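# Carry tube rack through self-closing door to desk

## Task

Move the tube rack from the counter, through the self-closing door, onto the desk, using one or both robots. At the end the rack must stand upright with each tube seated all the way down in a hole, and the door must be closed. The rack and tubes must never touch the floor. Finish with the grippers open and the robots clear of the rack. No robot may tip over or be left leaning.

## Robot and tools

Robots: two identical Hello Robot Stretch 3 units, r1 and r2. Each has a two-wheel differential base (passive omni wheel at the rear), a lift on a mast, and one telescoping arm that reaches out to the robot's RIGHT. The base cannot strafe; to move the gripper forward, drive the base. The base measures 0.33 m long by 0.34 m wide and pivots about a point 0.05 m behind its front edge. With the arm retracted and wrist folded, a spin sweeps radius 0.28 m; an unfolded level wrist reaches beyond that.

Frames: base frame has its origin on the floor between the drive wheels, x forward, y left, z up. hand_pose is reported in it, at the point where closed fingertips meet; with wrist joints at zero that frame's x points up, y back along the arm toward the mast, z toward the rear. Odometry frame is the base frame at scene start; base_odometry counts wheel turns, so slip shows as travel. Heading is positive leftward, -3.142 to 3.142. Each robot reports in its own frames, so only images, lidar_m, wrist_depth_mm and head_depth_mm reveal where the robots are relative to each other.

execute_actions: argument actions is a list holding one action or none (empty list just returns state and images). The action is an object keyed by "r1" and/or "r2"; each robot entry may hold base, joints and contact_limits, and all motions start together. base takes exactly one command: translate_m (relative offset in metres from the current base position along its heading, forward positive, -1 to 1) or rotate_rad (relative turn on the spot in radians, left/counter-clockwise positive, -3.2 to 3.2). joints holds absolute targets by name: lift_m 0 to 1.1 (arm height), arm_m 0 to 0.52 (extension), wrist_yaw_rad -1.345 to 4.42 (0 along the arm, positive toward the front, 3.0 folded over the base), wrist_pitch_rad -1.57 to 0.451 (0 level, negative tips fingers down), wrist_roll_rad -2.911 to 2.911, gripper_m -0.089 to 0.179 (wider when larger; fingertip gap is 0.007 less when nearly closed, 0.025 less fully open, zero below 0.007), head_pan_rad -3.953 to 1.73 (0 forward, positive left, -1.57 along the arm), head_tilt_rad -1.53 to 0.419 (negative down). contact_limits takes arm_m: a motor_effort percent 1 to 100 at which arm motion stops; lower is gentler, too low stops instantly. cameras picks which images return: r1_/r2_ head_camera, nav_camera, wrist_camera, or "all" (default); [] for none. Unknown keys or out-of-range values reject the whole call. A base or joint left out may keep pushing toward an earlier target. Actions end after at most 15 s. Base speed is 0.30 m/s and 1.9 rad/s only with arm stowed (lift_m under 0.30, arm_m under 0.03, wrist_yaw_rad over 2.54); otherwise 0.10 m/s and 0.63 rad/s.

wait: seconds 0 to 10; commands nothing and returns state and images. zoom_image: camera name and region [x0, y0, x1, y1] in pixels of that camera's latest full image, top-left origin, at most 504x504. finished_scene: scene number (1 or 2); ends it irreversibly and reports success, then gives the next task. If a result reports a stop, later calls in that same reply are skipped.

Results: base_status and joint_status tell how each motion ended: done (for the base, wheels turned as commanded even if slipping), off_target (stalled away from target, maybe still pushing), contact_stop, time_out, torque_fault. After the last three the target is dropped; an arm or lift that contact-stopped goes slack until commanded again (a loaded lift can sink). on_its_own covers uncommanded parts; "held at" is the held target, not position. motor_effort is percent of max, positive toward higher values, peak in brackets; readings carry fixed and random error. Positive wheel effort pushes forward. lidar_m: 12 distances in metres from the base origin in 30-degree sectors, first straight ahead, counter-clockwise (4th left, 7th behind, 10th right), plane 0.17 m up, range 0.15 to 12, "-" none; misses clear objects and thin legs, sees the other robot. wrist_depth_mm (45 to 1000) and head_depth_mm (280 to 4000, sideways image) are 7x7 median depth grids from top left. base_tilt in degrees, forward/right positive, up to about 4 degrees fixed bias.

Gripping: command gripper_m below the object's width; release by going at least 0.02 above the contact value. Readings don't confirm a grasp; check images. Send a different value to re-squeeze.

Avoid: fold or unfold the wrist only with lift_m 0.32 to 0.95, wrist_pitch_rad -0.4 and roll near 0; once folded the lift may drop to 0.25. With yaw below -0.4 keep pitch at -0.5 or lower. Base, wrist and head have no contact stop. Arm pushes with the gripper above about 0.45 m can tip the robot; don't push again after a contact_stop. Driving while gripping something fixed, or snagging furniture (especially reversing), can tip it; undo in small steps, free the gripper, and lower lift to about 0.2 if still leaning. Wrist servos overloaded for seconds switch off for 10 s. Robots pressing each other fails the run; bases in contact must not drive further. Shared carrying is risky because travel differs by up to 2.5 cm per metre. Loose objects may get nudged occasionally. Don't drop, slam or hit things; shorter robot motion time is better.

Each tool is called after "Call:" as name(argument=value, ...), one argument or row to a line, values as JSON.

## Session

Call:
execute_actions(
  actions=[],
)

Scene clock: 0.00 s.
r1.base_odometry: x=+0.000 y=+0.000 heading=+0.000 (m, m, rad; r1's odometry frame)
r1.turned_by_wheels: +0.000 (rad since the last result)
r1.turned_by_imu: +0.000 (rad since the last result)
r1.base_tilt: forward=+0.0 right=+1.9 (deg)
r1.lidar_m: 2.48 1.02 1.12 1.05 1.07 1.35 1.27 1.29 1.03 0.96 0.98 1.36
r1.head_depth_mm: 1714 2013 1992 1986 1966 1954 1895 / 1714 2399 2480 2510 2489 2477 2158 / 1746 2467 2475 2443 2436 2470 2131 / 1746 2420 2430 2410 2403 2420 2123 / 1750 2390 2391 2367 2369 2362 2115 / 1758 2367 2351 2342 2334 2347 2106 / 1740 2330 2318 2321 2320 1562 1913
r1.base_status: not commanded
r1.joint_positions: lift_m=+0.393 arm_m=-0.002 wrist_yaw_rad=+3.108 wrist_pitch_rad=-0.495 wrist_roll_rad=+0.013 gripper_m=+0.037 head_pan_rad=+0.016 head_tilt_rad=+0.003
r1.joint_status: not commanded
r1.motor_effort: left_wheel=-1 right_wheel=+0 lift_m=+38 arm_m=+0 wrist_yaw_rad=+0 wrist_pitch_rad=+6 wrist_roll_rad=+0 gripper_m=+1 head_pan_rad=+0 head_tilt_rad=+1 (%)
r1.hand_pose: x=-0.0140 y=+0.0707 z=+0.3890 quat_wxyz=(+0.186, +0.692, +0.161, +0.678) (m; r1's base frame)
r1.wrist_depth_mm: 918 918 977 - - - - / 967 - - - - - - / - - - - - - 900 / 841 858 - 856 859 853 826 / 695 701 686 700 695 697 708 / 582 594 609 591 601 590 583 / 513 528 - - 499 519 509
r2.base_odometry: x=+0.000 y=+0.000 heading=+0.000 (m, m, rad; r2's odometry frame)
r2.turned_by_wheels: +0.000 (rad since the last result)
r2.turned_by_imu: +0.000 (rad since the last result)
r2.base_tilt: forward=+1.3 right=-1.3 (deg)
r2.lidar_m: 0.88 1.16 1.28 1.31 1.73 1.77 1.82 1.97 1.88 1.27 0.90 0.85
r2.head_depth_mm: 782 783 788 787 793 794 797 / 819 826 829 835 833 839 838 / 871 872 877 880 884 884 890 / 923 927 930 931 939 938 944 / 982 985 987 994 1000 1003 1001 / 1046 1053 1054 1055 1065 1071 1074 / 1123 1123 1126 1134 1139 1147 1150
r2.base_status: not commanded
r2.joint_positions: lift_m=+0.314 arm_m=+0.000 wrist_yaw_rad=+3.061 wrist_pitch_rad=-0.592 wrist_roll_rad=+0.016 gripper_m=+0.037 head_pan_rad=-0.010 head_tilt_rad=-0.002
r2.joint_status: not commanded
r2.motor_effort: left_wheel=+0 right_wheel=+0 lift_m=+23 arm_m=+0 wrist_yaw_rad=-1 wrist_pitch_rad=+2 wrist_roll_rad=+0 gripper_m=+0 head_pan_rad=-1 head_tilt_rad=+2 (%)
r2.hand_pose: x=-0.0051 y=+0.0533 z=+0.2899 quat_wxyz=(+0.235, +0.689, +0.177, +0.662) (m; r2's base frame)
r2.wrist_depth_mm: - - - - - - - / 950 933 909 899 877 864 847 / 751 740 - 717 711 701 704 / 633 630 626 609 611 601 595 / 544 551 - 563 552 524 518 / 493 - - - - 464 460 / - - - - 414 414 410
pictures: r1_head_camera (sideways: a quarter turn clockwise sets it upright), r1_nav_camera (sideways: a quarter turn counterclockwise sets it upright), r1_wrist_camera, r2_head_camera (sideways: a quarter turn clockwise sets it upright), r2_nav_camera (sideways: a quarter turn counterclockwise sets it upright), r2_wrist_camera
Images, in order (width x height): r1_head_camera 896x504, r1_nav_camera 672x504, r1_wrist_camera 644x364, r2_head_camera 896x504, r2_nav_camera 672x504, r2_wrist_camera 644x364.

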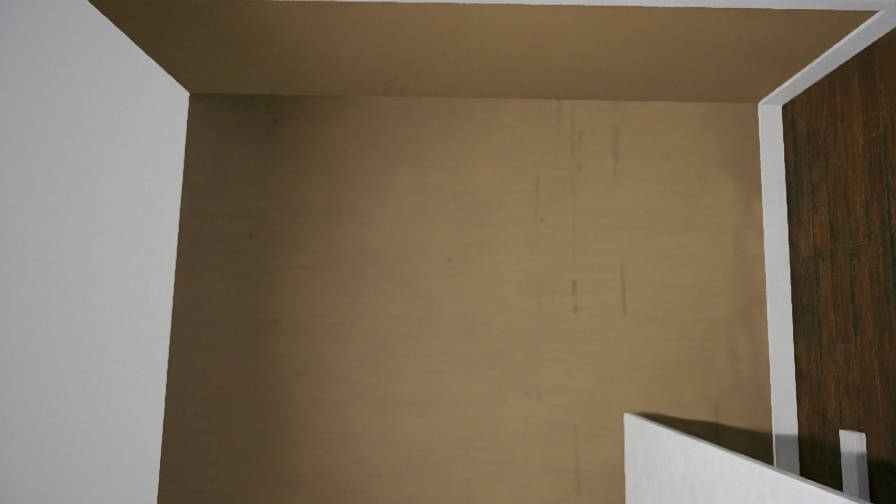

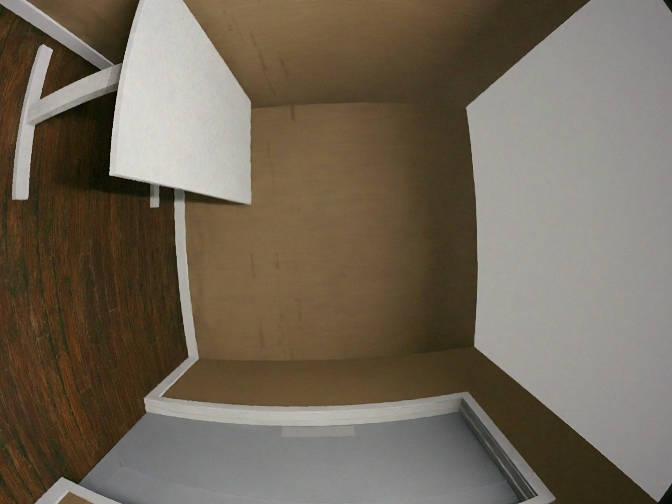

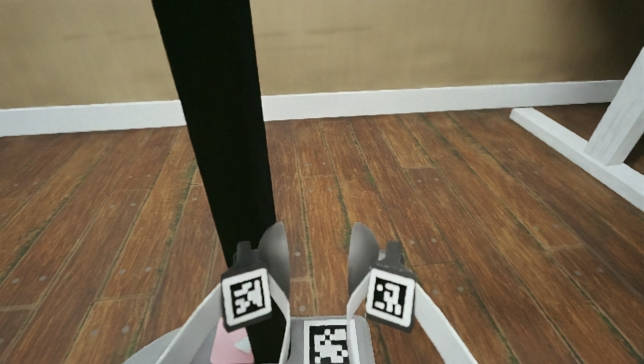

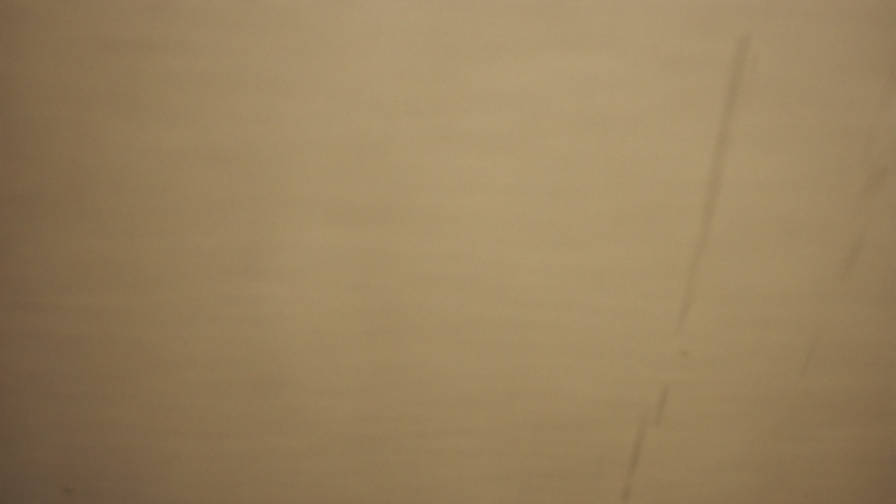

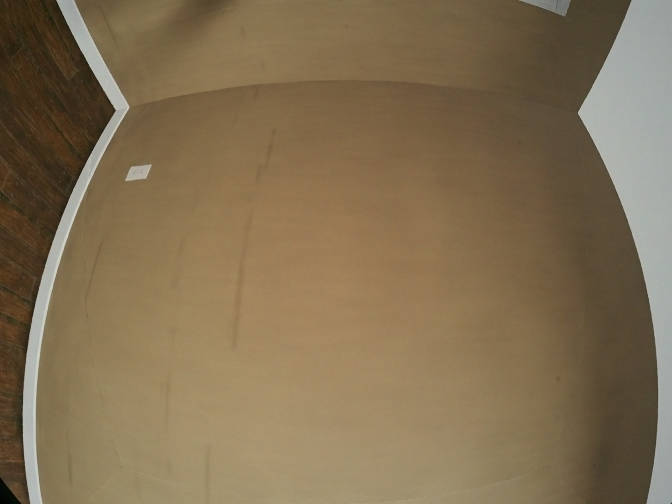

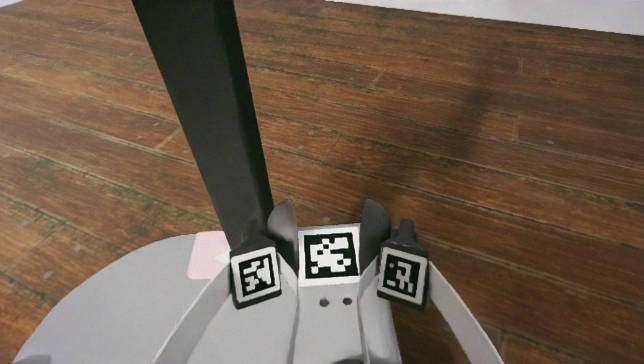

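r1 has the desk at front right and the door on its left. Next I'll look around.

Call:
execute_actions(
  actions=[
    {"r1":{"joints":{"head_pan_rad":1.5,"head_tilt_rad":-0.3}},"r2":{"joints":{"head_pan_rad":-3.0,"head_tilt_rad":-0.3}}},
  ],
  cameras=["r1_nav_camera","r2_nav_camera","r1_head_camera"],
)

Call:
execute_actions(
  actions=[
    {"r1":{"joints":{"head_pan_rad":-2.2}},"r2":{"joints":{"head_pan_rad":1.5}}},
  ],
  cameras=["r1_nav_camera","r2_nav_camera"],
)

Scene clock: 2.43 s.
r1.base_odometry: x=+0.000 y=+0.000 heading=+0.000 (m, m, rad; r1's odometry frame)
r1.turned_by_wheels: +0.000 (rad since the last result)
r1.turned_by_imu: +0.000 (rad since the last result)
r1.base_tilt: forward=+0.1 right=+2.0 (deg)
r1.lidar_m: 2.48 1.02 1.12 1.05 1.07 1.36 1.27 1.28 1.03 0.96 0.98 1.36
r1.head_depth_mm: 971 1030 1096 1166 1251 1347 1430 / 946 1003 1066 1138 1215 1308 1386 / 925 976 1034 1106 1176 1271 1344 / 905 956 1012 1072 1143 1228 1321 / 884 929 983 1045 1116 1193 1280 / 869 911 965 1024 1083 1161 1244 / 848 890 941 991 1058 1125 1207
r1.base_status: not commanded
r1.joint_positions: lift_m=+0.393 arm_m=-0.002 wrist_yaw_rad=+3.108 wrist_pitch_rad=-0.495 wrist_roll_rad=+0.013 gripper_m=+0.037 head_pan_rad=+1.493 head_tilt_rad=-0.296
r1.joint_status: all done
r1.motor_effort: left_wheel=-1(1) right_wheel=+0(0) lift_m=+37(37) arm_m=+0(0) wrist_yaw_rad=+1(0) wrist_pitch_rad=+6(7) wrist_roll_rad=+0(0) gripper_m=+0(1) head_pan_rad=+3(38) head_tilt_rad=-2(22) (%)
r1.hand_pose: x=-0.0140 y=+0.0707 z=+0.3890 quat_wxyz=(+0.186, +0.692, +0.161, +0.678) (m; r1's base frame)
r1.wrist_depth_mm: 909 938 983 - - - - / 950 - - - - - - / - - - - - - 912 / 852 866 - 851 862 864 839 / 716 702 701 690 687 696 696 / 587 588 603 597 610 585 588 / 509 524 - - 498 513 513
r2.base_odometry: x=+0.000 y=+0.000 heading=+0.000 (m, m, rad; r2's odometry frame)
r2.turned_by_wheels: +0.000 (rad since the last result)
r2.turned_by_imu: +0.000 (rad since the last result)
r2.base_tilt: forward=+1.4 right=-1.3 (deg)
r2.lidar_m: 0.88 1.16 1.28 1.31 1.74 1.77 1.82 1.98 1.88 1.27 0.90 0.86
r2.head_depth_mm: 1628 1699 1776 1859 1974 1939 1532 / 1739 1807 1909 2003 2129 1956 1525 / 1858 1927 2047 2171 2293 1943 1526 / 1998 2106 2225 2360 2453 1956 1520 / 2171 2301 2460 2596 2642 1912 1521 / 2347 2516 2686 2893 2654 1935 1530 / 2541 2676 2844 3021 2607 1918 1507
r2.base_status: not commanded
r2.joint_positions: lift_m=+0.314 arm_m=+0.000 wrist_yaw_rad=+3.061 wrist_pitch_rad=-0.592 wrist_roll_rad=+0.016 gripper_m=+0.037 head_pan_rad=-2.993 head_tilt_rad=-0.296
r2.joint_status: all done
r2.motor_effort: left_wheel=+0(0) right_wheel=-1(0) lift_m=+24(23) arm_m=+0(0) wrist_yaw_rad=+0(0) wrist_pitch_rad=+3(3) wrist_roll_rad=+0(0) gripper_m=+0(0) head_pan_rad=-2(29) head_tilt_rad=-2(21) (%)
r2.hand_pose: x=-0.0051 y=+0.0533 z=+0.2899 quat_wxyz=(+0.235, +0.689, +0.177, +0.662) (m; r2's base frame)
r2.wrist_depth_mm: - - - - - - - / 943 924 903 887 896 865 860 / 765 757 - 731 715 718 714 / 637 621 611 620 620 598 604 / 551 545 - 560 542 521 514 / 491 - - - - 460 455 / - - - - 416 415 409
pictures: r1_head_camera (sideways: a quarter turn clockwise sets it upright), r1_nav_camera (sideways: a quarter turn counterclockwise sets it upright), r2_nav_camera (sideways: a quarter turn counterclockwise sets it upright)
Images, in order (width x height): r1_head_camera 896x504, r1_nav_camera 672x504, r2_nav_camera 672x504.

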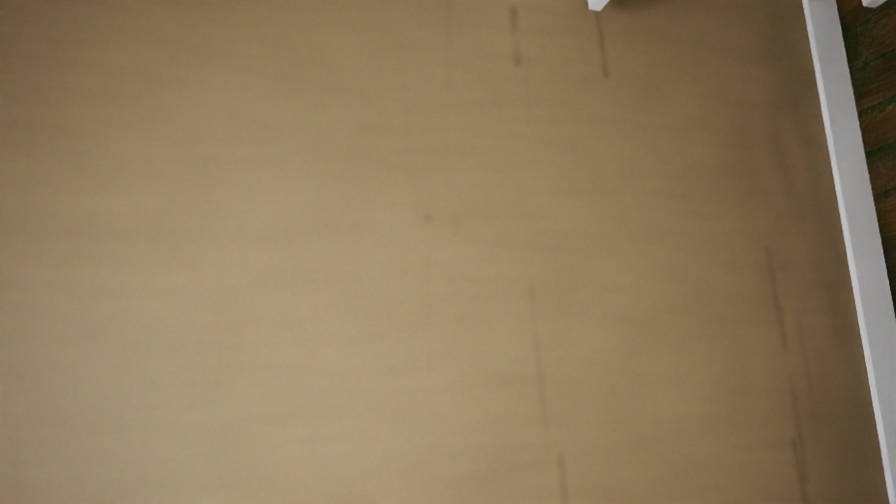

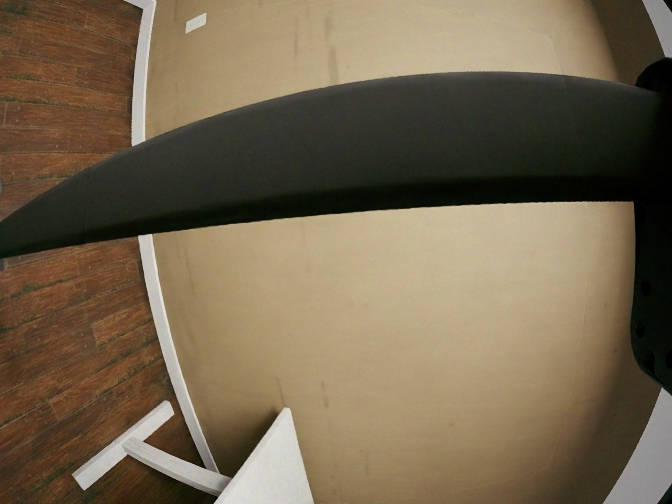

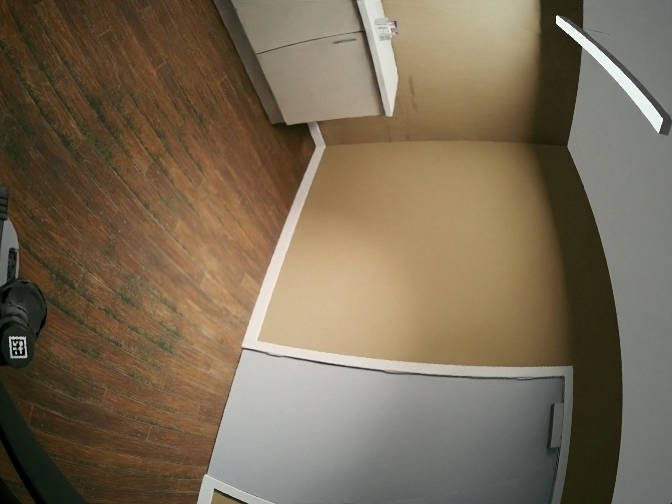

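Scene clock: 4.87 s.
r1.base_odometry: x=+0.000 y=+0.000 heading=+0.000 (m, m, rad; r1's odometry frame)
r1.turned_by_wheels: +0.000 (rad since the last result)
r1.turned_by_imu: +0.000 (rad since the last result)
r1.base_tilt: forward=+0.2 right=+1.9 (deg)
r1.lidar_m: 2.48 1.01 1.12 1.05 1.07 1.36 1.27 1.29 1.03 0.96 0.98 1.36
r1.head_depth_mm: 1207 1240 1291 1342 1400 1459 1442 / 1294 1363 1419 1483 1544 1610 1474 / 1238 1322 1415 1523 1636 1719 1469 / 1118 1186 1264 1346 1442 1552 1466 / 1019 1074 1142 1202 1283 1371 1406 / 940 983 1037 1092 1152 1227 1305 / 868 909 953 998 1053 1110 1177
r1.base_status: not commanded
r1.joint_positions: lift_m=+0.393 arm_m=-0.002 wrist_yaw_rad=+3.108 wrist_pitch_rad=-0.495 wrist_roll_rad=+0.013 gripper_m=+0.037 head_pan_rad=-2.193 head_tilt_rad=-0.296
r1.joint_status: all done
r1.motor_effort: left_wheel=-1(0) right_wheel=+0(0) lift_m=+37(38) arm_m=+0(0) wrist_yaw_rad=+0(0) wrist_pitch_rad=+6(6) wrist_roll_rad=+0(0) gripper_m=+0(0) head_pan_rad=-3(39) head_tilt_rad=-2(1) (%)
r1.hand_pose: x=-0.0140 y=+0.0707 z=+0.3890 quat_wxyz=(+0.186, +0.692, +0.161, +0.678) (m; r1's base frame)
r1.wrist_depth_mm: 896 935 961 - - - - / 955 - - - - - - / - - - - - - 927 / 837 871 - 860 856 840 851 / 703 689 687 705 705 714 697 / 587 598 600 601 604 594 603 / 510 528 - - 500 513 509
r2.base_odometry: x=+0.000 y=+0.000 heading=+0.000 (m, m, rad; r2's odometry frame)
r2.turned_by_wheels: +0.000 (rad since the last result)
r2.turned_by_imu: +0.000 (rad since the last result)
r2.base_tilt: forward=+1.3 right=-1.4 (deg)
r2.lidar_m: 0.88 1.16 1.28 1.31 1.73 1.77 1.82 1.98 1.88 1.27 0.90 0.86
r2.head_depth_mm: 1061 1114 1172 1227 1312 1395 1463 / 1104 1163 1230 1291 1385 1483 1517 / 1149 1207 1285 1361 1455 1569 1526 / 1212 1286 1365 1443 1548 1653 1525 / 1268 1346 1437 1549 1644 1756 1510 / 1334 1422 1515 1632 1738 1849 1521 / 1399 1508 1604 1725 1868 1914 1514
r2.base_status: not commanded
r2.joint_positions: lift_m=+0.314 arm_m=+0.000 wrist_yaw_rad=+3.061 wrist_pitch_rad=-0.592 wrist_roll_rad=+0.016 gripper_m=+0.037 head_pan_rad=+1.493 head_tilt_rad=-0.296
r2.joint_status: all done
r2.motor_effort: left_wheel=+0(0) right_wheel=+0(0) lift_m=+24(23) arm_m=+0(0) wrist_yaw_rad=+0(1) wrist_pitch_rad=+3(2) wrist_roll_rad=+0(1) gripper_m=+0(0) head_pan_rad=+2(28) head_tilt_rad=-2(2) (%)
r2.hand_pose: x=-0.0051 y=+0.0533 z=+0.2899 quat_wxyz=(+0.235, +0.689, +0.177, +0.662) (m; r2's base frame)
r2.wrist_depth_mm: - - - - - - - / 942 934 904 890 886 860 845 / 754 755 - 733 719 716 712 / 653 635 633 613 616 612 595 / 551 553 - 564 540 525 516 / 485 - - - - 458 462 / - - - - 416 413 411
pictures: r1_nav_camera (sideways: a quarter turn counterclockwise sets it upright), r2_nav_camera (sideways: a quarter turn counterclockwise sets it upright)
Images, in order (width x height): r1_nav_camera 672x504, r2_nav_camera 672x504.

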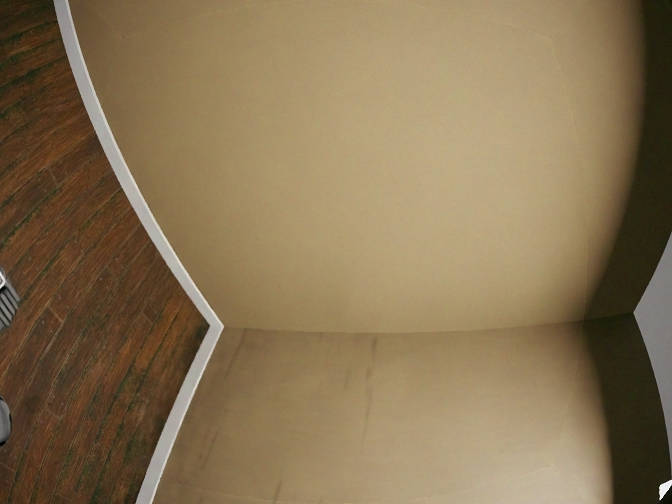

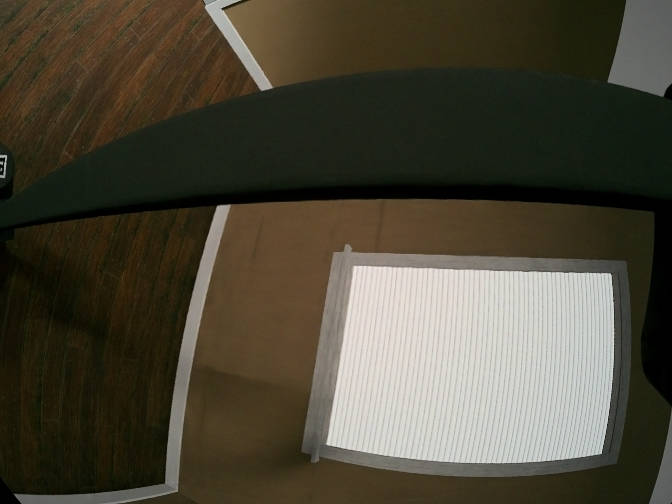

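Call:
execute_actions(
  actions=[
    {"r1":{"base":{"rotate_rad":2.6},"joints":{"head_pan_rad":0,"head_tilt_rad":-0.4}},"r2":{"base":{"rotate_rad":-2.3},"joints":{"head_pan_rad":0,"head_tilt_rad":-0.3}}},
  ],
  cameras=["r1_nav_camera","r2_nav_camera","r2_head_camera"],
)

Scene clock: 10.73 s.
r1.base_odometry: x=+0.000 y=+0.000 heading=+2.600 (m, m, rad; r1's odometry frame)
r1.turned_by_wheels: +2.600 (rad since the last result)
r1.turned_by_imu: +2.562 (rad since the last result)
r1.base_tilt: forward=+0.2 right=+2.0 (deg)
r1.lidar_m: 1.33 1.27 1.28 1.05 0.96 0.97 1.20 2.47 1.02 1.14 1.05 1.06
r1.head_depth_mm: 1000 1045 1101 1156 1225 1289 1315 / 1100 1156 1215 1292 1368 1444 1362 / 1215 1283 1359 1446 1543 1592 1355 / 1333 1422 1526 1634 1778 1692 1348 / 1266 1362 1461 1583 1735 1675 1347 / 1176 1252 1341 1434 1556 1610 1342 / 1099 1167 1241 1323 1423 1506 1338
r1.base_status: done
r1.joint_positions: lift_m=+0.393 arm_m=-0.002 wrist_yaw_rad=+3.108 wrist_pitch_rad=-0.495 wrist_roll_rad=+0.013 gripper_m=+0.037 head_pan_rad=-0.007 head_tilt_rad=-0.395
r1.joint_status: all done
r1.motor_effort: left_wheel=-3(5) right_wheel=+4(8) lift_m=+36(37) arm_m=+0(0) wrist_yaw_rad=+0(0) wrist_pitch_rad=+6(6) wrist_roll_rad=+0(1) gripper_m=+0(0) head_pan_rad=+3(38) head_tilt_rad=-2(14) (%)
r1.hand_pose: x=-0.0140 y=+0.0707 z=+0.3890 quat_wxyz=(+0.186, +0.692, +0.161, +0.678) (m; r1's base frame)
r1.wrist_depth_mm: 701 782 - - - - 931 / 733 846 - - - - 979 / 809 935 - - - - - / 829 862 - 864 862 861 862 / 697 711 691 701 701 701 701 / 586 581 585 599 601 590 596 / 517 527 - - 502 509 510
r2.base_odometry: x=+0.000 y=+0.000 heading=-2.300 (m, m, rad; r2's odometry frame)
r2.turned_by_wheels: -2.300 (rad since the last result)
r2.turned_by_imu: -2.330 (rad since the last result)
r2.base_tilt: forward=+1.3 right=-1.4 (deg)
r2.lidar_m: 1.87 1.67 0.98 0.85 0.86 1.00 1.27 1.28 1.49 1.77 1.77 2.06
r2.head_depth_mm: 2361 2509 2649 2189 2446 1944 1524 / 2313 2418 2551 2077 2217 1945 1528 / 2262 2404 2505 2028 2197 1949 1520 / 2211 2341 2441 1995 2151 1923 1525 / 2184 2323 2418 1939 2086 1913 1526 / 2136 2273 2350 1911 2046 1961 1507 / 2093 2199 2350 1859 1980 1919 1508
r2.base_status: done
r2.joint_positions: lift_m=+0.314 arm_m=+0.000 wrist_yaw_rad=+3.061 wrist_pitch_rad=-0.592 wrist_roll_rad=+0.016 gripper_m=+0.037 head_pan_rad=+0.007 head_tilt_rad=-0.297
r2.joint_status: all done
r2.motor_effort: left_wheel=+3(5) right_wheel=-5(10) lift_m=+23(24) arm_m=+0(0) wrist_yaw_rad=-1(0) wrist_pitch_rad=+3(3) wrist_roll_rad=+0(0) gripper_m=-1(0) head_pan_rad=-2(31) head_tilt_rad=-2(2) (%)
r2.hand_pose: x=-0.0051 y=+0.0533 z=+0.2899 quat_wxyz=(+0.235, +0.689, +0.177, +0.662) (m; r2's base frame)
r2.wrist_depth_mm: 731 776 863 915 992 - - / 790 828 906 900 918 856 854 / 756 741 - 741 721 720 718 / 627 624 624 614 613 604 599 / 546 553 - 561 540 520 516 / 490 - - - - 458 457 / - - - - 418 419 407
pictures: r1_nav_camera (sideways: a quarter turn counterclockwise sets it upright), r2_head_camera (sideways: a quarter turn clockwise sets it upright), r2_nav_camera (sideways: a quarter turn counterclockwise sets it upright)
Images, in order (width x height): r1_nav_camera 672x504, r2_head_camera 896x504, r2_nav_camera 672x504.

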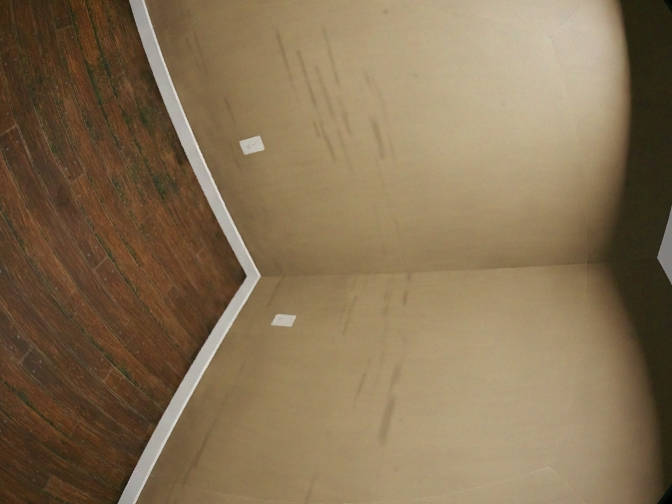

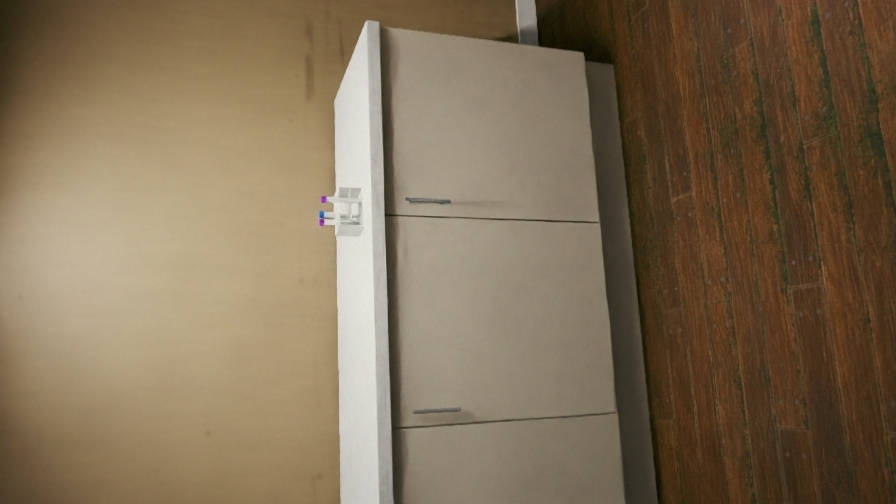

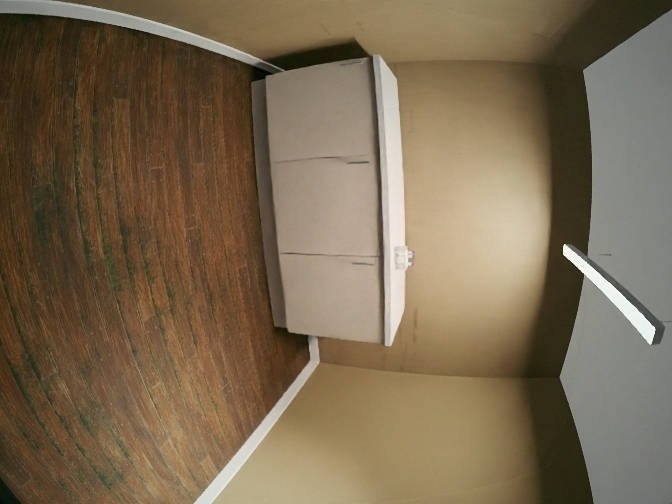

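Call:
execute_actions(
  actions=[
    {"r1":{"base":{"rotate_rad":-2.0},"joints":{"head_tilt_rad":-0.2}},"r2":{"base":{"translate_m":0.9},"joints":{"head_tilt_rad":-0.6}}},
  ],
  cameras=["r1_nav_camera","r2_nav_camera","r2_head_camera"],
)

Scene clock: 21.87 s.
r1.base_odometry: x=+0.000 y=+0.000 heading=+0.600 (m, m, rad; r1's odometry frame)
r1.turned_by_wheels: -2.000 (rad since the last result)
r1.turned_by_imu: -1.972 (rad since the last result)
r1.base_tilt: forward=+0.2 right=+1.9 (deg)
r1.lidar_m: 1.02 1.10 1.05 1.08 1.32 1.26 1.31 1.01 0.96 0.99 1.46 2.48
r1.head_depth_mm: 2087 2172 2227 2290 2399 2153 1624 / 2203 2280 2363 2402 1582 2034 1615 / 2314 2386 2476 2512 1445 970 1548 / 2085 2170 2302 2303 1442 962 1583 / 1722 1781 1855 1941 1431 1006 1481 / 1464 1509 1578 1635 1419 1096 1484 / 1278 1318 1348 1393 1363 1414 1474
r1.base_status: done
r1.joint_positions: lift_m=+0.393 arm_m=-0.002 wrist_yaw_rad=+3.108 wrist_pitch_rad=-0.495 wrist_roll_rad=+0.013 gripper_m=+0.037 head_pan_rad=-0.007 head_tilt_rad=-0.211
r1.joint_status: all done
r1.motor_effort: left_wheel=+1(5) right_wheel=-5(9) lift_m=+37(37) arm_m=+0(0) wrist_yaw_rad=+0(0) wrist_pitch_rad=+6(6) wrist_roll_rad=+0(0) gripper_m=+0(0) head_pan_rad=+3(3) head_tilt_rad=+5(20) (%)
r1.hand_pose: x=-0.0140 y=+0.0706 z=+0.3890 quat_wxyz=(+0.186, +0.692, +0.161, +0.678) (m; r1's base frame)
r1.wrist_depth_mm: - - - - 982 870 768 / - - - - - 926 849 / - - - - - - 880 / 853 883 - 855 846 870 839 / 695 692 703 701 700 706 697 / 589 599 604 589 601 604 583 / 503 527 - - 505 513 519
r2.base_odometry: x=-0.599 y=-0.671 heading=-2.300 (m, m, rad; r2's odometry frame)
r2.turned_by_wheels: +0.000 (rad since the last result)
r2.turned_by_imu: +0.000 (rad since the last result)
r2.base_tilt: forward=+1.4 right=-1.4 (deg)
r2.lidar_m: 1.01 1.01 1.18 1.07 1.07 1.26 2.14 2.15 1.78 1.55 1.55 1.16
r2.head_depth_mm: 1480 1454 1136 1316 1554 1453 1238 / 1453 1437 1113 1278 1508 1462 1241 / 1439 1334 1083 1247 1455 1452 1250 / 1403 1434 1076 1207 1406 1447 1244 / 1378 1436 1057 1177 1364 1458 1236 / 1347 1429 1028 1145 1316 1460 1238 / 1330 1406 1008 1118 1292 1463 1236
r2.base_status: done
r2.joint_positions: lift_m=+0.314 arm_m=+0.000 wrist_yaw_rad=+3.061 wrist_pitch_rad=-0.592 wrist_roll_rad=+0.016 gripper_m=+0.037 head_pan_rad=+0.007 head_tilt_rad=-0.593
r2.joint_status: all done
r2.motor_effort: left_wheel=+2(6) right_wheel=-5(7) lift_m=+23(24) arm_m=+0(0) wrist_yaw_rad=-1(1) wrist_pitch_rad=+2(3) wrist_roll_rad=+1(0) gripper_m=+0(0) head_pan_rad=-2(2) head_tilt_rad=-3(21) (%)
r2.hand_pose: x=-0.0051 y=+0.0533 z=+0.2899 quat_wxyz=(+0.235, +0.689, +0.177, +0.662) (m; r2's base frame)
r2.wrist_depth_mm: 911 978 - - - - 980 / 908 956 905 905 879 865 828 / 762 754 - 739 727 720 697 / 634 625 620 610 612 597 605 / 549 556 - 560 541 523 523 / 481 - - - - 467 457 / - - - - 418 412 418
pictures: r1_nav_camera (sideways: a quarter turn counterclockwise sets it upright), r2_head_camera (sideways: a quarter turn clockwise sets it upright), r2_nav_camera (sideways: a quarter turn counterclockwise sets it upright)
Images, in order (width x height): r1_nav_camera 672x504, r2_head_camera 896x504, r2_nav_camera 672x504.

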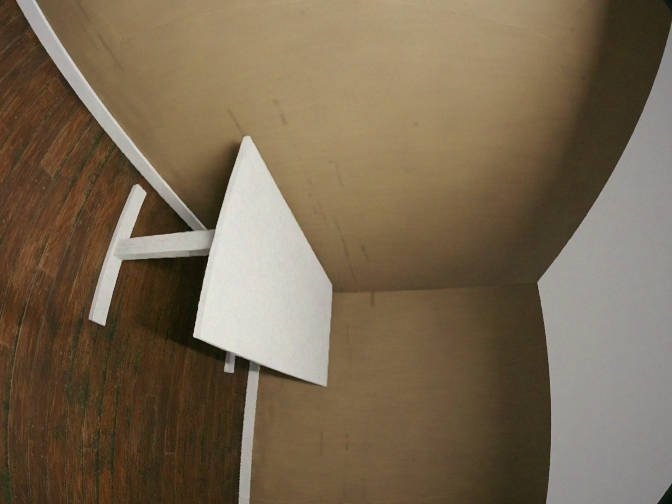

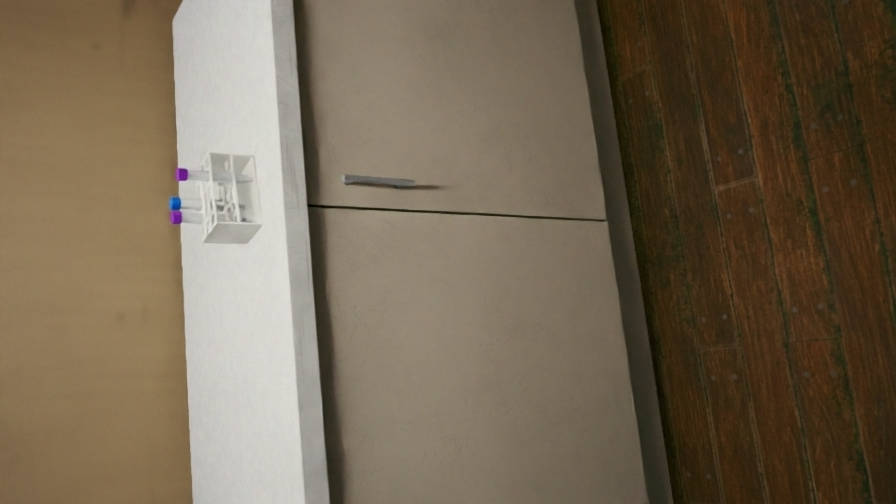

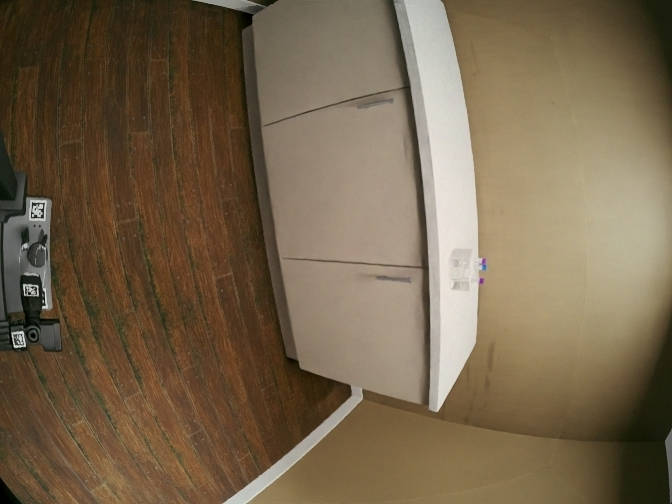

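Call:
execute_actions(
  actions=[
    {"r1":{"base":{"rotate_rad":-0.6},"joints":{"head_pan_rad":0.8}},"r2":{"base":{"rotate_rad":0.26}}},
  ],
  cameras=[],
)

Call:
execute_actions(
  actions=[
    {"r1":{"base":{"translate_m":0.9}},"r2":{"base":{"translate_m":0.5}}},
  ],
  cameras=["r1_nav_camera","r2_nav_camera"],
)

Scene clock: 25.23 s.
r1.base_odometry: x=+0.000 y=+0.000 heading=+0.000 (m, m, rad; r1's odometry frame)
r1.turned_by_wheels: -0.600 (rad since the last result)
r1.turned_by_imu: -0.591 (rad since the last result)
r1.base_tilt: forward=+0.1 right=+1.9 (deg)
r1.lidar_m: 2.48 1.02 1.12 1.05 1.07 1.35 1.26 1.29 1.03 0.96 0.98 1.36
r1.head_depth_mm: 2203 2299 2364 2413 1481 1024 1563 / 2054 2180 2309 2391 1466 972 1550 / 1731 1831 1947 2045 1464 969 1601 / 1502 1563 1634 1729 1450 1066 1158 / 1318 1378 1428 1491 1436 1581 1590 / 1180 1229 1264 1319 1330 1402 1461 / 1067 1105 1140 1178 1219 1264 1304
r1.base_status: done
r1.joint_positions: lift_m=+0.393 arm_m=-0.002 wrist_yaw_rad=+3.108 wrist_pitch_rad=-0.495 wrist_roll_rad=+0.013 gripper_m=+0.037 head_pan_rad=+0.793 head_tilt_rad=-0.211
r1.joint_status: all done
r1.motor_effort: left_wheel=+3(5) right_wheel=-5(9) lift_m=+38(37) arm_m=+0(0) wrist_yaw_rad=+0(0) wrist_pitch_rad=+6(6) wrist_roll_rad=+0(0) gripper_m=+0(0) head_pan_rad=+3(33) head_tilt_rad=+5(5) (%)
r1.hand_pose: x=-0.0140 y=+0.0706 z=+0.3890 quat_wxyz=(+0.186, +0.692, +0.161, +0.678) (m; r1's base frame)
r1.wrist_depth_mm: 881 928 985 - - - - / - - - - - - - / - - - - - - 885 / 868 849 - 855 854 859 840 / 715 699 699 696 707 698 695 / 586 602 606 593 611 602 595 / 511 523 - - 498 512 503
r2.base_odometry: x=-0.599 y=-0.671 heading=-2.040 (m, m, rad; r2's odometry frame)
r2.turned_by_wheels: +0.260 (rad since the last result)
r2.turned_by_imu: +0.263 (rad since the last result)
r2.base_tilt: forward=+1.3 right=-1.4 (deg)
r2.lidar_m: 1.01 1.05 1.11 1.07 1.11 1.55 2.15 2.18 1.59 1.55 1.62 1.04
r2.head_depth_mm: 1350 1427 1028 1150 1342 1470 1232 / 1358 1439 1047 1165 1349 1456 1242 / 1376 1443 1051 1173 1372 1462 1242 / 1378 1445 1058 1192 1381 1453 1239 / 1381 1432 1068 1197 1382 1456 1241 / 1398 1428 1073 1205 1406 1454 1241 / 1404 1432 1075 1219 1415 1455 1238
r2.base_status: done
r2.joint_positions: lift_m=+0.314 arm_m=+0.000 wrist_yaw_rad=+3.061 wrist_pitch_rad=-0.592 wrist_roll_rad=+0.016 gripper_m=+0.037 head_pan_rad=+0.007 head_tilt_rad=-0.593
r2.joint_status: not commanded
r2.motor_effort: left_wheel=-3(4) right_wheel=+5(10) lift_m=+23(23) arm_m=+0(0) wrist_yaw_rad=+0(1) wrist_pitch_rad=+3(3) wrist_roll_rad=+0(0) gripper_m=+0(0) head_pan_rad=-3(3) head_tilt_rad=-3(3) (%)
r2.hand_pose: x=-0.0051 y=+0.0533 z=+0.2899 quat_wxyz=(+0.235, +0.689, +0.177, +0.662) (m; r2's base frame)
r2.wrist_depth_mm: - - - - - - - / 955 919 881 905 888 871 857 / 751 751 - 724 733 693 704 / 628 634 628 618 612 600 596 / 543 553 - 563 540 523 513 / 488 - - - - 462 459 / - - - - 415 413 412
pictures: none
No camera images: the call's "cameras" was empty. Leave "cameras" out to get every camera's image.

Scene clock: 35.47 s.
r1.base_odometry: x=+0.900 y=+0.000 heading=+0.000 (m, m, rad; r1's odometry frame)
r1.turned_by_wheels: +0.000 (rad since the last result)
r1.turned_by_imu: -0.004 (rad since the last result)
r1.base_tilt: forward=+0.3 right=+2.0 (deg)
r1.lidar_m: 1.59 1.37 1.22 0.65 1.15 1.47 2.15 1.39 0.94 0.88 0.98 1.16
r1.head_depth_mm: 1419 1460 1500 1536 1556 1624 1616 / 1515 1554 1614 1664 1656 1027 1614 / 1638 1685 1742 1802 1456 967 815 / 1625 1709 1782 1859 1450 967 723 / 1436 1487 1560 1618 1434 960 720 / 1278 1335 1372 1426 1406 955 717 / 1160 1191 1234 1276 1285 949 713
r1.base_status: done
r1.joint_positions: lift_m=+0.393 arm_m=-0.002 wrist_yaw_rad=+3.108 wrist_pitch_rad=-0.495 wrist_roll_rad=+0.013 gripper_m=+0.037 head_pan_rad=+0.793 head_tilt_rad=-0.211
r1.joint_status: not commanded
r1.motor_effort: left_wheel=+1(6) right_wheel=-5(7) lift_m=+37(38) arm_m=+0(0) wrist_yaw_rad=+0(0) wrist_pitch_rad=+6(6) wrist_roll_rad=+1(0) gripper_m=+1(0) head_pan_rad=+3(3) head_tilt_rad=+5(5) (%)
r1.hand_pose: x=-0.0140 y=+0.0706 z=+0.3890 quat_wxyz=(+0.186, +0.692, +0.161, +0.678) (m; r1's base frame)
r1.wrist_depth_mm: 969 - - - - - - / - - - - - - - / - - - - - - - / 856 875 - 808 837 862 866 / 691 684 699 688 693 696 711 / 583 592 599 599 600 600 588 / 518 527 - - 502 517 511
r2.base_odometry: x=-0.825 y=-1.117 heading=-2.040 (m, m, rad; r2's odometry frame)
r2.turned_by_wheels: +0.000 (rad since the last result)
r2.turned_by_imu: -0.001 (rad since the last result)
r2.base_tilt: forward=+1.4 right=-1.4 (deg)
r2.lidar_m: 0.51 0.53 0.73 1.07 1.11 1.54 2.64 2.19 1.61 1.56 0.71 0.53
r2.head_depth_mm: 921 1023 912 666 637 753 925 / 927 1029 918 667 641 761 939 / 933 1037 911 668 648 775 957 / 937 1042 910 666 655 781 972 / 942 1047 908 662 662 789 985 / 952 1057 906 663 669 800 1001 / 956 1060 908 662 674 810 1016
r2.base_status: done
r2.joint_positions: lift_m=+0.314 arm_m=+0.000 wrist_yaw_rad=+3.061 wrist_pitch_rad=-0.592 wrist_roll_rad=+0.016 gripper_m=+0.037 head_pan_rad=+0.007 head_tilt_rad=-0.593
r2.joint_status: not commanded
r2.motor_effort: left_wheel=-3(5) right_wheel=+4(12) lift_m=+24(23) arm_m=+0(0) wrist_yaw_rad=+0(1) wrist_pitch_rad=+3(3) wrist_roll_rad=+0(0) gripper_m=+0(0) head_pan_rad=-3(2) head_tilt_rad=-3(3) (%)
r2.hand_pose: x=-0.0051 y=+0.0533 z=+0.2899 quat_wxyz=(+0.235, +0.689, +0.177, +0.662) (m; r2's base frame)
r2.wrist_depth_mm: - - - - - 998 624 / 926 944 919 886 878 873 696 / 748 753 - 720 719 704 666 / 649 631 626 635 611 600 598 / 553 547 - 555 538 524 517 / 485 - - - - 463 461 / - - - - 418 415 416
pictures: r1_nav_camera (sideways: a quarter turn counterclockwise sets it upright), r2_nav_camera (sideways: a quarter turn counterclockwise sets it upright)
Images, in order (width x height): r1_nav_camera 672x504, r2_nav_camera 672x504.

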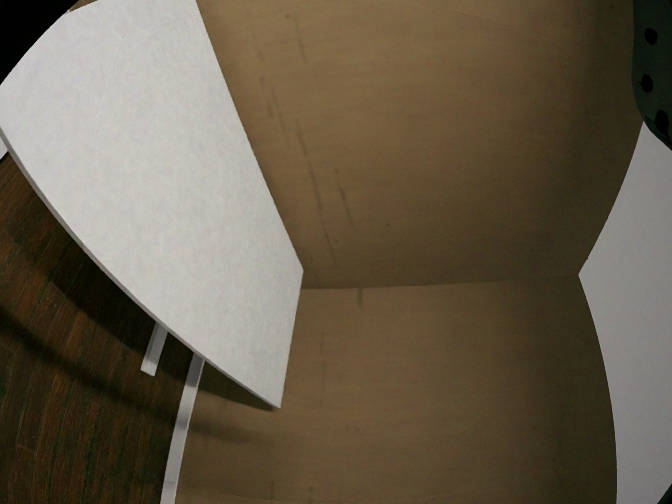

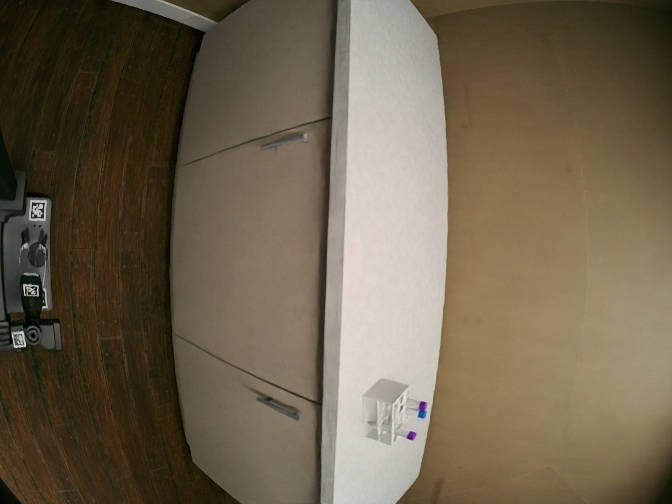

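Call:
execute_actions(
  actions=[
    {"r1":{"base":{"rotate_rad":1.5},"joints":{"head_pan_rad":0.3,"head_tilt_rad":0}},"r2":{"base":{"rotate_rad":1.571},"joints":{"head_pan_rad":-1.57,"head_tilt_rad":-0.5,"lift_m":0.9}}},
  ],
  cameras=["r1_nav_camera"],
)

Call:
execute_actions(
  actions=[
    {"r2":{"base":{"translate_m":-0.4},"joints":{"wrist_yaw_rad":0,"wrist_pitch_rad":0,"gripper_m":0.15,"lift_m":1.0}}},
  ],
  cameras=["r2_head_camera","r2_wrist_camera"],
)

Scene clock: 42.60 s.
r1.base_odometry: x=+0.900 y=+0.000 heading=+1.500 (m, m, rad; r1's odometry frame)
r1.turned_by_wheels: +1.500 (rad since the last result)
r1.turned_by_imu: +1.478 (rad since the last result)
r1.base_tilt: forward=+0.2 right=+2.0 (deg)
r1.lidar_m: 0.65 1.14 1.38 2.16 1.55 0.98 0.88 0.96 1.17 1.59 1.37 1.26
r1.head_depth_mm: 1058 1059 1059 1056 1060 1059 959 / 1067 1065 1068 1068 1068 1069 954 / 1076 1077 1073 1077 1074 1078 951 / 1090 1086 1083 1088 1089 1090 951 / 1099 1096 1092 1096 1098 1099 1097 / 1103 1103 1108 1107 1105 1103 1110 / 1110 1114 1114 1116 1119 1114 1119
r1.base_status: done
r1.joint_positions: lift_m=+0.393 arm_m=-0.002 wrist_yaw_rad=+3.108 wrist_pitch_rad=-0.495 wrist_roll_rad=+0.013 gripper_m=+0.037 head_pan_rad=+0.307 head_tilt_rad=-0.013
r1.joint_status: all done
r1.motor_effort: left_wheel=-3(6) right_wheel=+4(8) lift_m=+38(37) arm_m=+0(0) wrist_yaw_rad=+0(1) wrist_pitch_rad=+6(6) wrist_roll_rad=+0(0) gripper_m=+0(1) head_pan_rad=-3(28) head_tilt_rad=+6(19) (%)
r1.hand_pose: x=-0.0140 y=+0.0706 z=+0.3890 quat_wxyz=(+0.186, +0.692, +0.161, +0.678) (m; r1's base frame)
r1.wrist_depth_mm: - - - - - - - / - - - - - - - / - - - - - - - / 841 858 - 855 854 839 865 / 700 703 701 701 711 698 698 / 586 598 599 597 605 601 592 / 515 519 - - 506 510 520
r2.base_odometry: x=-0.825 y=-1.117 heading=-0.469 (m, m, rad; r2's odometry frame)
r2.turned_by_wheels: +1.571 (rad since the last result)
r2.turned_by_imu: +1.590 (rad since the last result)
r2.base_tilt: forward=+1.4 right=-1.3 (deg)
r2.lidar_m: 1.06 1.11 1.53 2.65 2.19 1.61 1.56 0.72 0.53 0.51 0.53 0.73
r2.head_depth_mm: 921 1007 1076 773 603 677 - / 926 1019 1075 768 601 688 766 / 935 1017 1084 768 624 697 774 / 943 1025 1090 766 623 702 - / 948 1034 1104 767 620 709 - / 954 1048 1107 766 621 718 848 / 956 1043 1112 760 619 722 858
r2.base_status: done
r2.joint_positions: lift_m=+0.900 arm_m=+0.000 wrist_yaw_rad=+3.061 wrist_pitch_rad=-0.593 wrist_roll_rad=+0.016 gripper_m=+0.037 head_pan_rad=-1.563 head_tilt_rad=-0.507
r2.joint_status: all done
r2.motor_effort: left_wheel=-3(7) right_wheel=+4(10) lift_m=+27(30) arm_m=+0(0) wrist_yaw_rad=+0(1) wrist_pitch_rad=+3(3) wrist_roll_rad=+1(0) gripper_m=+0(1) head_pan_rad=-2(30) head_tilt_rad=+3(11) (%)
r2.hand_pose: x=-0.0051 y=+0.0532 z=+0.8754 quat_wxyz=(+0.236, +0.689, +0.177, +0.662) (m; r2's base frame)
r2.wrist_depth_mm: - - - - - - - / - - - - - - - / - - - - - - - / - - - - - - - / - - - - - - - / - - - - - - - / - - 981 993 985 979 972
pictures: r1_nav_camera (sideways: a quarter turn counterclockwise sets it upright)
Images, in order (width x height): r1_nav_camera 672x504.

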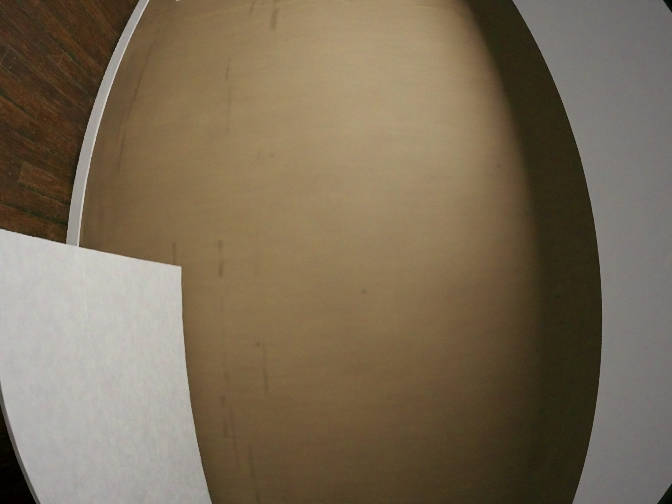

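Scene clock: 47.57 s.
r1.base_odometry: x=+0.900 y=+0.000 heading=+1.500 (m, m, rad; r1's odometry frame)
r1.turned_by_wheels: +0.000 (rad since the last result)
r1.turned_by_imu: +0.000 (rad since the last result)
r1.base_tilt: forward=+0.1 right=+2.0 (deg)
r1.lidar_m: 0.65 1.14 1.39 2.16 1.55 0.97 0.88 0.96 1.17 1.59 1.37 1.26
r1.head_depth_mm: 1057 1061 1058 1060 1058 1060 957 / 1068 1065 1069 1070 1069 1069 954 / 1070 1076 1076 1077 1076 1078 948 / 1083 1082 1091 1085 1087 1085 947 / 1092 1092 1097 1096 1097 1099 1097 / 1102 1101 1103 1107 1109 1112 1105 / 1112 1117 1111 1115 1116 1115 1115
r1.base_status: not commanded
r1.joint_positions: lift_m=+0.393 arm_m=-0.002 wrist_yaw_rad=+3.108 wrist_pitch_rad=-0.495 wrist_roll_rad=+0.013 gripper_m=+0.037 head_pan_rad=+0.307 head_tilt_rad=-0.013
r1.joint_status: not commanded
r1.motor_effort: left_wheel=-3(3) right_wheel=+5(4) lift_m=+37(37) arm_m=+0(0) wrist_yaw_rad=+0(0) wrist_pitch_rad=+6(6) wrist_roll_rad=+0(0) gripper_m=+0(1) head_pan_rad=-3(3) head_tilt_rad=+7(6) (%)
r1.hand_pose: x=-0.0140 y=+0.0706 z=+0.3890 quat_wxyz=(+0.186, +0.692, +0.161, +0.678) (m; r1's base frame)
r1.wrist_depth_mm: - - - - - - - / - - - - - - - / - - - - - - - / 848 841 - 848 851 853 850 / 685 700 703 708 717 713 700 / 591 593 609 593 602 596 590 / 507 526 - - 500 517 516
r2.base_odometry: x=-1.182 y=-0.936 heading=-0.469 (m, m, rad; r2's odometry frame)
r2.turned_by_wheels: +0.000 (rad since the last result)
r2.turned_by_imu: -0.001 (rad since the last result)
r2.base_tilt: forward=+1.3 right=-1.3 (deg)
r2.lidar_m: 1.46 1.52 2.11 2.65 1.63 1.21 1.16 1.21 0.52 0.51 0.53 0.73
r2.head_depth_mm: 916 1009 1073 812 - - - / 920 1014 1073 872 - - - / 931 1018 1074 - - - - / 934 1029 1082 667 623 704 821 / 938 1026 1090 676 619 692 832 / 947 1042 1101 767 621 710 840 / 951 1048 1102 761 619 720 856
r2.base_status: done
r2.joint_positions: lift_m=+1.000 arm_m=+0.000 wrist_yaw_rad=+0.001 wrist_pitch_rad=-0.024 wrist_roll_rad=+0.016 gripper_m=+0.150 head_pan_rad=-1.563 head_tilt_rad=-0.507
r2.joint_status: all done
r2.motor_effort: left_wheel=-3(5) right_wheel=+5(7) lift_m=+26(28) arm_m=+0(0) wrist_yaw_rad=-1(0) wrist_pitch_rad=+7(6) wrist_roll_rad=+1(0) gripper_m=+0(95) head_pan_rad=-3(3) head_tilt_rad=+2(3) (%)
r2.hand_pose: x=-0.0211 y=-0.4008 z=+1.1084 quat_wxyz=(+0.702, +0.009, -0.712, -0.008) (m; r2's base frame)
r2.wrist_depth_mm: 862 842 837 836 827 820 811 / 903 874 849 843 866 853 830 / 926 913 892 876 852 873 844 / 960 934 961 928 911 886 879 / 756 821 670 726 726 792 905 / 524 - 443 475 515 - 510 / 414 406 395 401 394 395 397
pictures: r2_head_camera (sideways: a quarter turn clockwise sets it upright), r2_wrist_camera
Images, in order (width x height): r2_head_camera 896x504, r2_wrist_camera 644x364.

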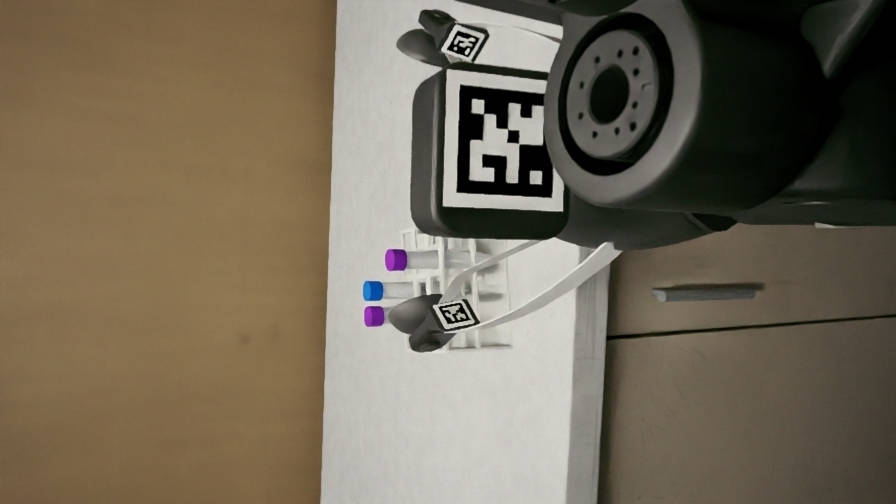

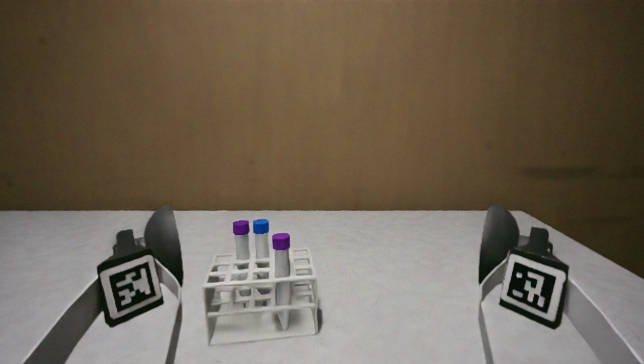

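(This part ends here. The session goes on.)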